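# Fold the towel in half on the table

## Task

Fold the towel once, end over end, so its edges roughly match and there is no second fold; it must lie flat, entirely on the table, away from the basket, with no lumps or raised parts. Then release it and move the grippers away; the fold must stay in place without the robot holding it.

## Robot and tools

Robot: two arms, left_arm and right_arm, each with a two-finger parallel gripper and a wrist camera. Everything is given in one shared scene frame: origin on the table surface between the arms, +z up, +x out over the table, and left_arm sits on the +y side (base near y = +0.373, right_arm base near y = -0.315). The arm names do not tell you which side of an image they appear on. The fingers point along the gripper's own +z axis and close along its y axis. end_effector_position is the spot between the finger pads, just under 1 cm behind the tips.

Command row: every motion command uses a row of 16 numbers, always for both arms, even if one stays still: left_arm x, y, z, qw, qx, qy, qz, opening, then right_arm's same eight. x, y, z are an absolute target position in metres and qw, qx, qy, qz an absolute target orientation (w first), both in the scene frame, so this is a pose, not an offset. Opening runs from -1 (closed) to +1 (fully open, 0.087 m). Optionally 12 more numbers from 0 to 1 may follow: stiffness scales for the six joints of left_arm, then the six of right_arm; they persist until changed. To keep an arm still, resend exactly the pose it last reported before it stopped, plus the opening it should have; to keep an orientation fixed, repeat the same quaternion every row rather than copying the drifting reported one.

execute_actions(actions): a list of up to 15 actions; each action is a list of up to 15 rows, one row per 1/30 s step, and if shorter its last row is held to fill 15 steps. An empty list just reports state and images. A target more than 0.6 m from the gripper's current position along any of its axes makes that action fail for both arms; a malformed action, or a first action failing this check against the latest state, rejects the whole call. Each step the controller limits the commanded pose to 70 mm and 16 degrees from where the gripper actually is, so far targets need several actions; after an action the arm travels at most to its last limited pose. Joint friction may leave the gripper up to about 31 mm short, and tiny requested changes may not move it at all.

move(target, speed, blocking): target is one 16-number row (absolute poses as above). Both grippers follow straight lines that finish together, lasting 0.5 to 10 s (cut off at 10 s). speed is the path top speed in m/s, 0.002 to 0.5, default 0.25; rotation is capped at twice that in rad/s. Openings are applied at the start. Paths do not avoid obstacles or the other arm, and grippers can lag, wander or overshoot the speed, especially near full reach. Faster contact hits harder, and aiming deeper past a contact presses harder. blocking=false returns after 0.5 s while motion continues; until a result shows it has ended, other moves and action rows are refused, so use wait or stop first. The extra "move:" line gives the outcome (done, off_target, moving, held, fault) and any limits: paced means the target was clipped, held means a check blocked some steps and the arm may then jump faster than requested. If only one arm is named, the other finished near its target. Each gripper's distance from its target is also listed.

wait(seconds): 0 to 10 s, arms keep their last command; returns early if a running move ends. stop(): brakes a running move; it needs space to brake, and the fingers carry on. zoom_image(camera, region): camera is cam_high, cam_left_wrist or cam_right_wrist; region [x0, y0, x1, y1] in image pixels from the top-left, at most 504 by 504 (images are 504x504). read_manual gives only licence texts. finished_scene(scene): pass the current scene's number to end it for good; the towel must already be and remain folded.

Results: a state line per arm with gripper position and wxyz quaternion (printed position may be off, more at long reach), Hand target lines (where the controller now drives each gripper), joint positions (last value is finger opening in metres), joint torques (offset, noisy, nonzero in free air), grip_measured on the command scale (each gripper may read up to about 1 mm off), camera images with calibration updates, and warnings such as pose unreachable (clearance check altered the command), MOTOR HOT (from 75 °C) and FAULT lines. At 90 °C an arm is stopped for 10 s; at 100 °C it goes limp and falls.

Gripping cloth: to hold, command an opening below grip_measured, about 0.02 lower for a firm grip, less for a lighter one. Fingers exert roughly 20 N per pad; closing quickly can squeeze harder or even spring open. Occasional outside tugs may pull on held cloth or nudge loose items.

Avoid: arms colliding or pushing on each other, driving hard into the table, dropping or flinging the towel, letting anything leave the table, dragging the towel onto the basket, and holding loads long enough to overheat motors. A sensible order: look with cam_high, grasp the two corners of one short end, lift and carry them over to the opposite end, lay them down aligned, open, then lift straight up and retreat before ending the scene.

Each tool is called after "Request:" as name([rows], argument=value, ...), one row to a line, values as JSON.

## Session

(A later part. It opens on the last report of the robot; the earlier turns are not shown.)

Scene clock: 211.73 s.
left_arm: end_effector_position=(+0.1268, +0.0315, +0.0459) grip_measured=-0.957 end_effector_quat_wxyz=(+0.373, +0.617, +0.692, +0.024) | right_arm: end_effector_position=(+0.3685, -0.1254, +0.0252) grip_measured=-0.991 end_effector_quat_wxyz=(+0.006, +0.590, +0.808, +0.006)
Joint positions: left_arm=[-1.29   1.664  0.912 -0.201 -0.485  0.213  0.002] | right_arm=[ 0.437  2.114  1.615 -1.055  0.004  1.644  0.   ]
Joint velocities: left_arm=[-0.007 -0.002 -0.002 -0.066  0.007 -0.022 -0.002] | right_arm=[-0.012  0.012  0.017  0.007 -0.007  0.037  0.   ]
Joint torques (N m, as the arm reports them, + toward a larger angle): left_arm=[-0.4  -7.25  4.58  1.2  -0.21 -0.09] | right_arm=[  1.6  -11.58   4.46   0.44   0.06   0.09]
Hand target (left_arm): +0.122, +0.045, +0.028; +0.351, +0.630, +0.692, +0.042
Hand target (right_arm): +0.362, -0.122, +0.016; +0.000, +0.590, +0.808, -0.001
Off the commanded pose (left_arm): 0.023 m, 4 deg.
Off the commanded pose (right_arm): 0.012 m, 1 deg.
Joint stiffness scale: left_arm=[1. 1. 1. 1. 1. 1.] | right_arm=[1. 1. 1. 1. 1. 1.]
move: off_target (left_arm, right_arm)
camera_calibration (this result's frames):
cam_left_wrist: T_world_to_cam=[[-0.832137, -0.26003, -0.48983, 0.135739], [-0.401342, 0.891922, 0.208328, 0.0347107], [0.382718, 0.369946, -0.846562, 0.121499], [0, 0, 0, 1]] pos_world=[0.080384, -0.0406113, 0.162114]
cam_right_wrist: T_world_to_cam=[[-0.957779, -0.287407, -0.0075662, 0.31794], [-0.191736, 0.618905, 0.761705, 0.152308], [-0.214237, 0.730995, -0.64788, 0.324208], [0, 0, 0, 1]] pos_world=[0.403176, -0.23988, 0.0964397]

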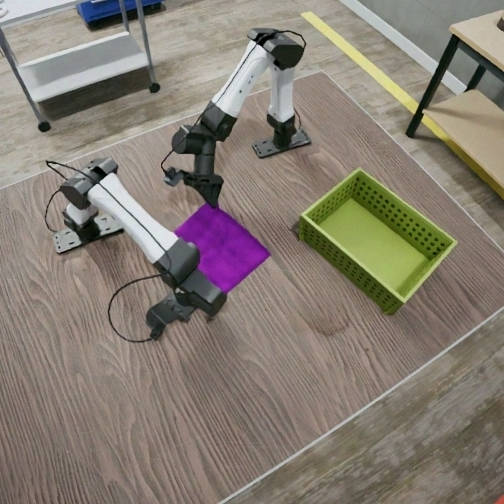

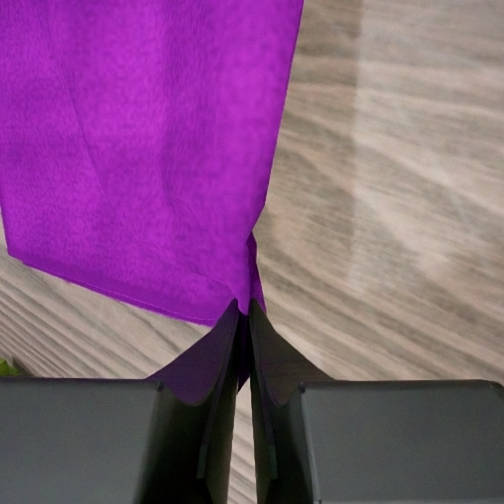

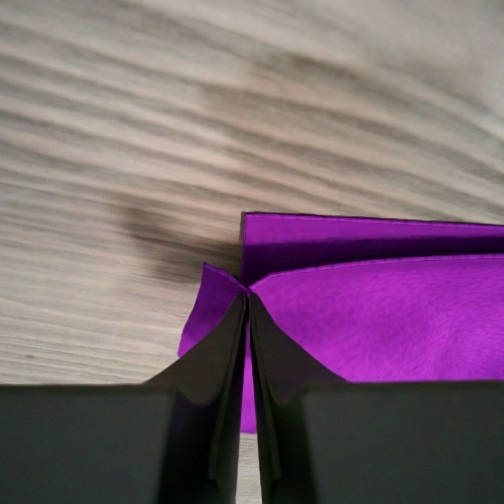

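Request:
move(target=[0.122,0.045,0.028,0.3512,0.6296,0.6917,0.042,-1,0.357,-0.146,0.007,0,0.5899,0.8075,0,-1], speed=0.05)

Scene clock: 214.10 s.
left_arm: end_effector_position=(+0.1268, +0.0315, +0.0459) grip_measured=-0.957 end_effector_quat_wxyz=(+0.373, +0.617, +0.692, +0.024) | right_arm: end_effector_position=(+0.3567, -0.1393, +0.0077) grip_measured=-0.991 end_effector_quat_wxyz=(-0.004, +0.590, +0.808, -0.002)
Joint positions: left_arm=[-1.29   1.664  0.912 -0.201 -0.485  0.213  0.002] | right_arm=[ 0.412  2.098  1.515 -0.996 -0.004  1.618  0.   ]
Joint velocities: left_arm=[ 0.002  0.002  0.017  0.007 -0.022  0.022  0.001] | right_arm=[ 0.002 -0.012  0.002  0.037  0.051 -0.007 -0.   ]
Joint torques (N m, as the arm reports them, + toward a larger angle): left_arm=[-0.4  -7.25  4.59  1.21 -0.21 -0.09] | right_arm=[ -0.38 -13.46   4.29   0.43   0.11  -0.07]
Hand target (left_arm): +0.122, +0.045, +0.028; +0.351, +0.630, +0.692, +0.042
Hand target (right_arm): +0.356, -0.146, +0.007; -0.000, +0.590, +0.807, -0.000
Off the commanded pose (left_arm): 0.023 m, 4 deg.
Off the commanded pose (right_arm): 0.007 m, 0 deg.
Joint stiffness scale: left_arm=[1. 1. 1. 1. 1. 1.] | right_arm=[1. 1. 1. 1. 1. 1.]
move: off_target (left_arm)
camera_calibration (this result's frames):
cam_left_wrist: T_world_to_cam=[[-0.832137, -0.26003, -0.48983, 0.135739], [-0.401342, 0.891922, 0.208328, 0.0347107], [0.382718, 0.369946, -0.846562, 0.121499], [0, 0, 0, 1]] pos_world=[0.080384, -0.0406113, 0.162114]
cam_right_wrist: T_world_to_cam=[[-0.957542, -0.287796, 0.0169457, 0.302172], [-0.172921, 0.620378, 0.765003, 0.165499], [-0.230678, 0.729592, -0.643804, 0.326109], [0, 0, 0, 1]] pos_world=[0.393186, -0.253635, 0.0782226]

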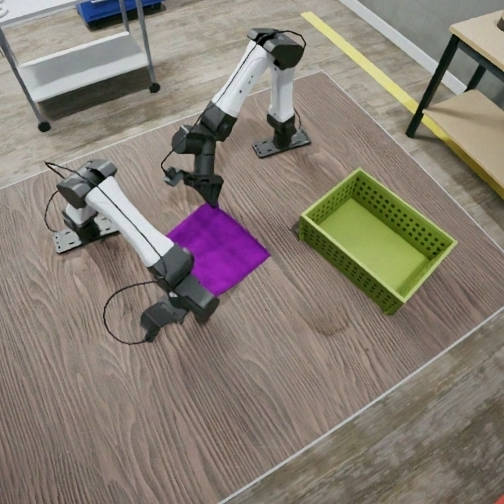

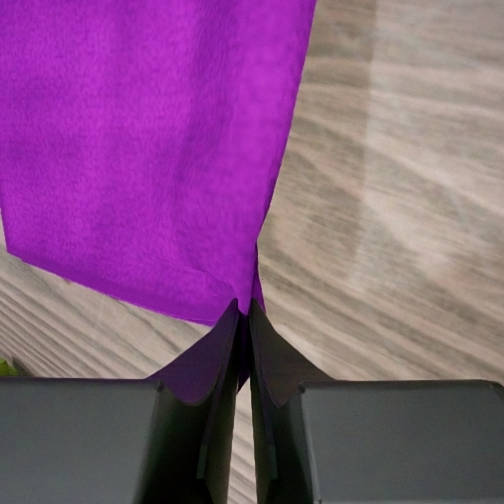

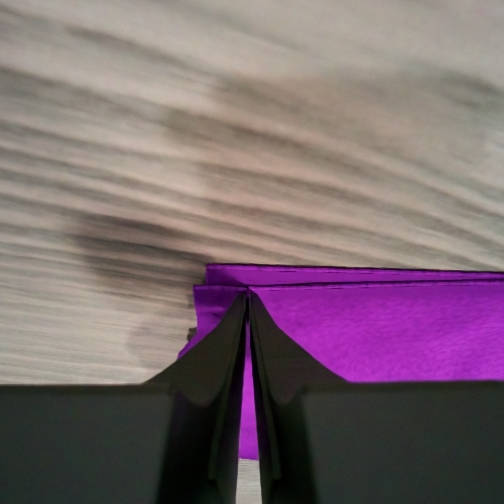

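Request:
execute_actions([
  [[0.122,0.045,0.028,0.3512,0.6296,0.6917,0.042,-0.9,0.357,-0.146,0.012,0,0.5899,0.8075,0,-0.95],[0.122,0.045,0.028,0.3512,0.6296,0.6917,0.042,-0.85,0.357,-0.146,0.016,0,0.5899,0.8075,0,-0.9],[0.122,0.045,0.028,0.3512,0.6296,0.6917,0.042,-0.8,0.357,-0.146,0.02,0,0.5899,0.8075,0,-0.85],[0.122,0.045,0.028,0.3512,0.6296,0.6917,0.042,-0.75,0.357,-0.146,0.022,0,0.5899,0.8075,0,-0.8],[0.122,0.045,0.028,0.3512,0.6296,0.6917,0.042,-0.7,0.357,-0.146,0.024,0,0.5899,0.8075,0,-0.75],[0.121,0.045,0.03,0.3512,0.6296,0.6917,0.042,-0.65,0.357,-0.146,0.026,0,0.5899,0.8075,0,-0.7],[0.12,0.044,0.034,0.3512,0.6296,0.6917,0.042,-0.6,0.357,-0.146,0.028,0,0.5899,0.8075,0,-0.65],[0.118,0.043,0.038,0.3512,0.6296,0.6917,0.042,-0.55,0.357,-0.146,0.032,0,0.5899,0.8075,0,-0.6],[0.115,0.042,0.043,0.3512,0.6296,0.6917,0.042,-0.5,0.357,-0.146,0.036,0,0.5899,0.8075,0,-0.55],[0.112,0.041,0.048,0.3512,0.6296,0.6917,0.042,-0.45,0.357,-0.146,0.04,0,0.5899,0.8075,0,-0.5],[0.109,0.04,0.053,0.3512,0.6296,0.6917,0.042,-0.4,0.357,-0.146,0.045,0,0.5899,0.8075,0,-0.5],[0.106,0.039,0.058,0.3512,0.6296,0.6917,0.042,-0.35,0.357,-0.146,0.05,0,0.5899,0.8075,0,-0.5],[0.103,0.038,0.063,0.3512,0.6296,0.6917,0.042,-0.3,0.357,-0.146,0.055,0,0.5899,0.8075,0,-0.5],[0.1,0.037,0.068,0.3512,0.6296,0.6917,0.042,-0.3,0.357,-0.146,0.06,0,0.5899,0.8075,0,-0.5],[0.097,0.036,0.073,0.3512,0.6296,0.6917,0.042,-0.3,0.357,-0.146,0.065,0,0.5899,0.8075,0,-0.5]],
])

Request:
move(target=[0.04,0.07,0.14,0.3512,0.6296,0.6917,0.042,-0.3,0.30,-0.31,0.08,0,0.6184,0.7859,0,-0.5], speed=0.25)

Request:
zoom_image(camera="cam_high", region=[120, 180, 290, 330])

Scene clock: 221.37 s.
left_arm: end_effector_position=(+0.1047, +0.0396, +0.0484) grip_measured=-0.302 end_effector_quat_wxyz=(+0.346, +0.638, +0.687, +0.042) | right_arm: end_effector_position=(+0.3542, -0.1402, +0.0387) grip_measured=-0.500 end_effector_quat_wxyz=(-0.005, +0.589, +0.808, -0.004)
Joint positions: left_arm=[-1.353  1.659  0.952 -0.34  -0.506  0.17   0.031] | right_arm=[ 0.412  2.058  1.583 -1.108 -0.004  1.615  0.022]
Joint velocities: left_arm=[-0.281 -0.134  0.432 -0.725 -0.139 -0.212  0.003] | right_arm=[-0.007 -0.144  0.452 -0.418 -0.007  0.037 -0.   ]
Joint torques (N m, as the arm reports them, + toward a larger angle): left_arm=[ -0.3  -12.03   9.55   1.22  -0.29  -0.08] | right_arm=[ -0.51 -13.99   8.98   0.24   0.1   -0.05]
Hand target (left_arm): +0.097, +0.036, +0.071; +0.354, +0.630, +0.690, +0.038
Hand target (right_arm): +0.357, -0.146, +0.064; +0.001, +0.590, +0.807, +0.002
Off the commanded pose (left_arm): 0.026 m, 1 deg.
Off the commanded pose (right_arm): 0.027 m, 1 deg.
Joint stiffness scale: left_arm=[1. 1. 1. 1. 1. 1.] | right_arm=[1. 1. 1. 1. 1. 1.]
camera_calibration (this result's frames):
cam_left_wrist: T_world_to_cam=[[-0.843399, -0.206402, -0.49606, 0.12003], [-0.379704, 0.88219, 0.278506, 0.0127846], [0.380135, 0.423247, -0.82241, 0.126084], [0, 0, 0, 1]] pos_world=[0.0581584, -0.0398686, 0.159674]
cam_right_wrist: T_world_to_cam=[[-0.956688, -0.290321, 0.0215053, 0.298218], [-0.171297, 0.62112, 0.764766, 0.14143], [-0.235385, 0.727958, -0.64395, 0.347635], [0, 0, 0, 1]] pos_world=[0.391356, -0.254329, 0.109285]

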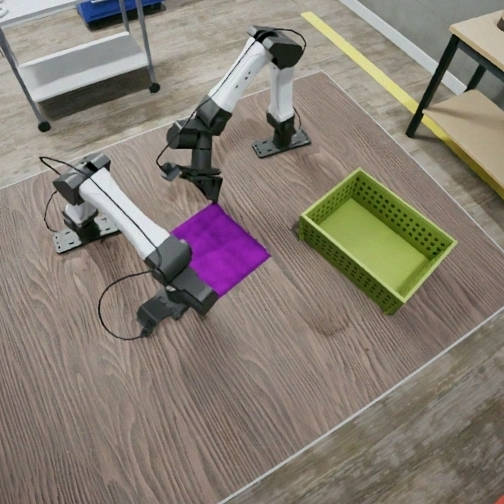

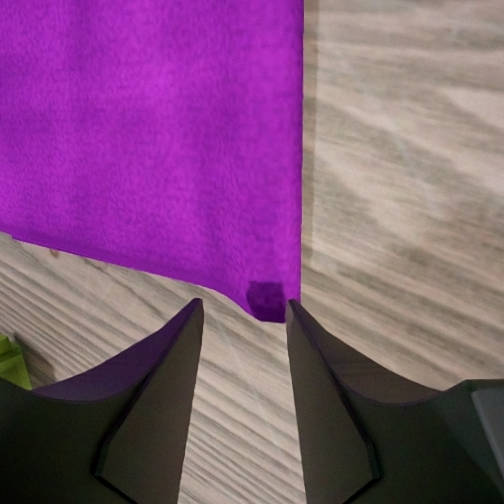

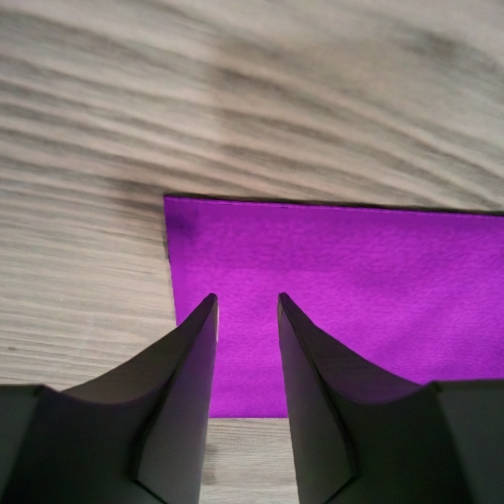

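Scene clock: 222.80 s.
left_arm: end_effector_position=(+0.0416, +0.0748, +0.1303) grip_measured=-0.300 end_effector_quat_wxyz=(+0.342, +0.633, +0.693, +0.049) | right_arm: end_effector_position=(+0.3084, -0.3080, +0.0818) grip_measured=-0.500 end_effector_quat_wxyz=(+0.008, +0.621, +0.784, +0.007)
Joint positions: left_arm=[-1.574  1.481  1.135 -0.85  -0.612 -0.086  0.031] | right_arm=[-0.053  1.724  1.312 -1.138 -0.004  1.232  0.022]
Joint velocities: left_arm=[-0.002 -0.017 -0.012 -0.066 -0.022 -0.022  0.001] | right_arm=[-0.007 -0.007  0.012  0.037 -0.022 -0.007 -0.   ]
Joint torques (N m, as the arm reports them, + toward a larger angle): left_arm=[-0.56 -8.32  9.36  0.82 -0.34 -0.1 ] | right_arm=[ 0.16 -9.99  4.82  0.27  0.06 -0.09]
Hand target (left_arm): +0.039, +0.072, +0.139; +0.349, +0.630, +0.693, +0.042
Hand target (right_arm): +0.299, -0.308, +0.081; -0.000, +0.618, +0.786, +0.003
Off the commanded pose (left_arm): 0.011 m, 1 deg.
Off the commanded pose (right_arm): 0.009 m, 1 deg.
Joint stiffness scale: left_arm=[1. 1. 1. 1. 1. 1.] | right_arm=[1. 1. 1. 1. 1. 1.]
move: off_target (left_arm)
camera_calibration (this result's frames):
cam_left_wrist: T_world_to_cam=[[-0.838892, -0.218477, -0.498526, 0.115779], [-0.39823, 0.870727, 0.288525, -0.0646836], [0.371044, 0.440569, -0.81745, 0.200965], [0, 0, 0, 1]] pos_world=[-0.00320023, -0.00692231, 0.240661]
cam_right_wrist: T_world_to_cam=[[-0.977408, -0.211022, -0.0119518, 0.238259], [-0.145796, 0.632197, 0.760967, 0.200703], [-0.153025, 0.745518, -0.648681, 0.467106], [0, 0, 0, 1]] pos_world=[0.333617, -0.424841, 0.153122]

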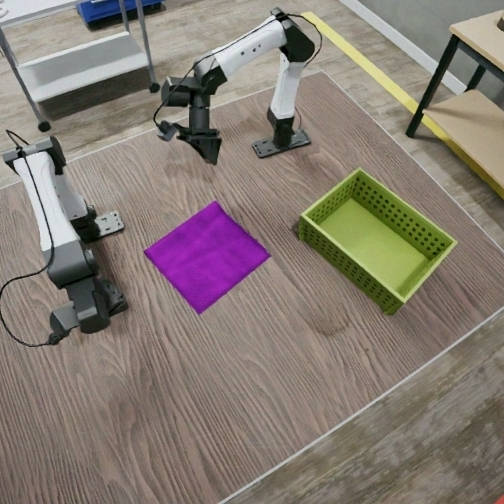

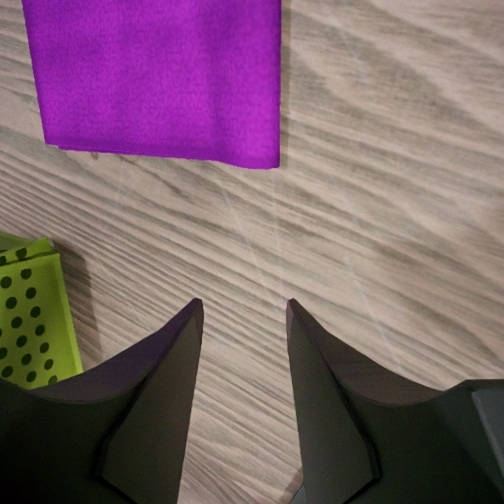

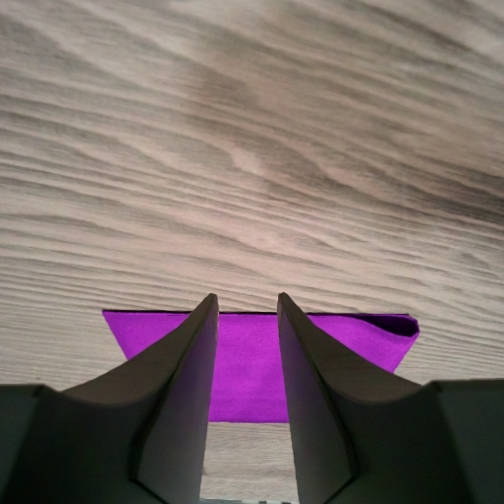

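Region (120, 180, 290, 330) of cam_high's 504x504 image, scaled by 2.965, with more detail than that image has; it fills the top 445 rows of this view, and the rest is white.

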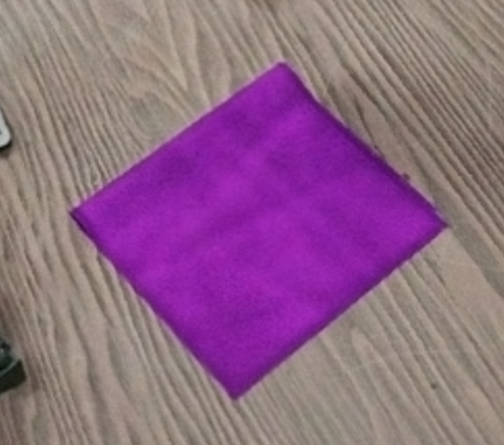

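Neatly folded. Moving a bit further clear.

Request:
move(target=[0.10,0.22,0.15,0.25,0.45,0.85,-0.11,-0.3,0.24,-0.43,0.13,0.1,0.6184,0.7759,-0.07,-0.5], speed=0.3)

Scene clock: 225.83 s.
left_arm: end_effector_position=(+0.1028, +0.2138, +0.1593) grip_measured=-0.300 end_effector_quat_wxyz=(+0.270, +0.450, +0.844, -0.113) | right_arm: end_effector_position=(+0.2499, -0.4277, +0.1326) grip_measured=-0.500 end_effector_quat_wxyz=(+0.106, +0.619, +0.776, -0.060)
Joint positions: left_arm=[-0.828  0.897  0.936 -1.017 -0.029  0.049  0.031] | right_arm=[-0.387  1.483  1.28  -1.185  0.165  0.888  0.022]
Joint velocities: left_arm=[-0.007 -0.007  0.002 -0.066  0.007  0.022  0.   ] | right_arm=[-0.012 -0.002  0.017 -0.066 -0.022 -0.051  0.   ]
Joint torques (N m, as the arm reports them, + toward a larger angle): left_arm=[ 1.22 -2.7   5.41  1.18  0.12  0.05] | right_arm=[-0.33 -7.84  5.11  0.6   0.23 -0.07]
Hand target (left_arm): +0.099, +0.221, +0.151; +0.257, +0.451, +0.848, -0.109
Hand target (right_arm): +0.240, -0.429, +0.130; +0.100, +0.618, +0.776, -0.069
Off the commanded pose (left_arm): 0.011 m, 2 deg.
Off the commanded pose (right_arm): 0.011 m, 1 deg.
Joint stiffness scale: left_arm=[1. 1. 1. 1. 1. 1.] | right_arm=[1. 1. 1. 1. 1. 1.]
move: off_target (left_arm, right_arm)
camera_calibration (this result's frames):
cam_left_wrist: T_world_to_cam=[[-0.807026, -0.588626, -0.0472039, 0.215914], [-0.579767, 0.774618, 0.252661, -0.124825], [-0.112158, 0.231272, -0.966403, 0.258859], [0, 0, 0, 1]] pos_world=[0.130912, 0.163918, 0.291892]
cam_right_wrist: T_world_to_cam=[[-0.977365, -0.208797, -0.0340893, 0.160384], [-0.188732, 0.787696, 0.586443, 0.329498], [-0.0955956, 0.579602, -0.809273, 0.516376], [0, 0, 0, 1]] pos_world=[0.268304, -0.52535, 0.230125]

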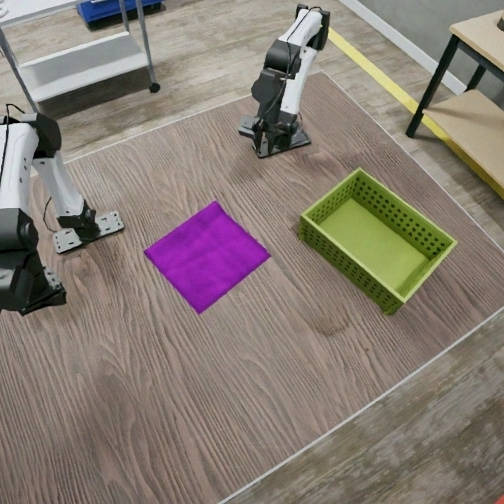

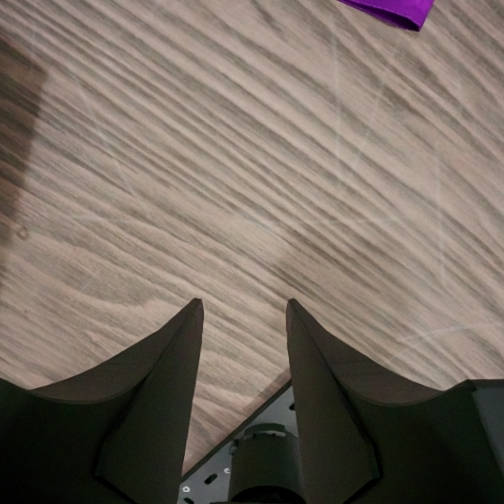

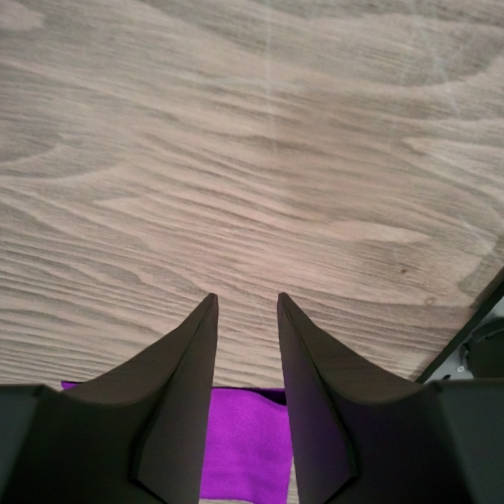

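Request:
finished_scene(scene=2)

The scene is finished: the task was done.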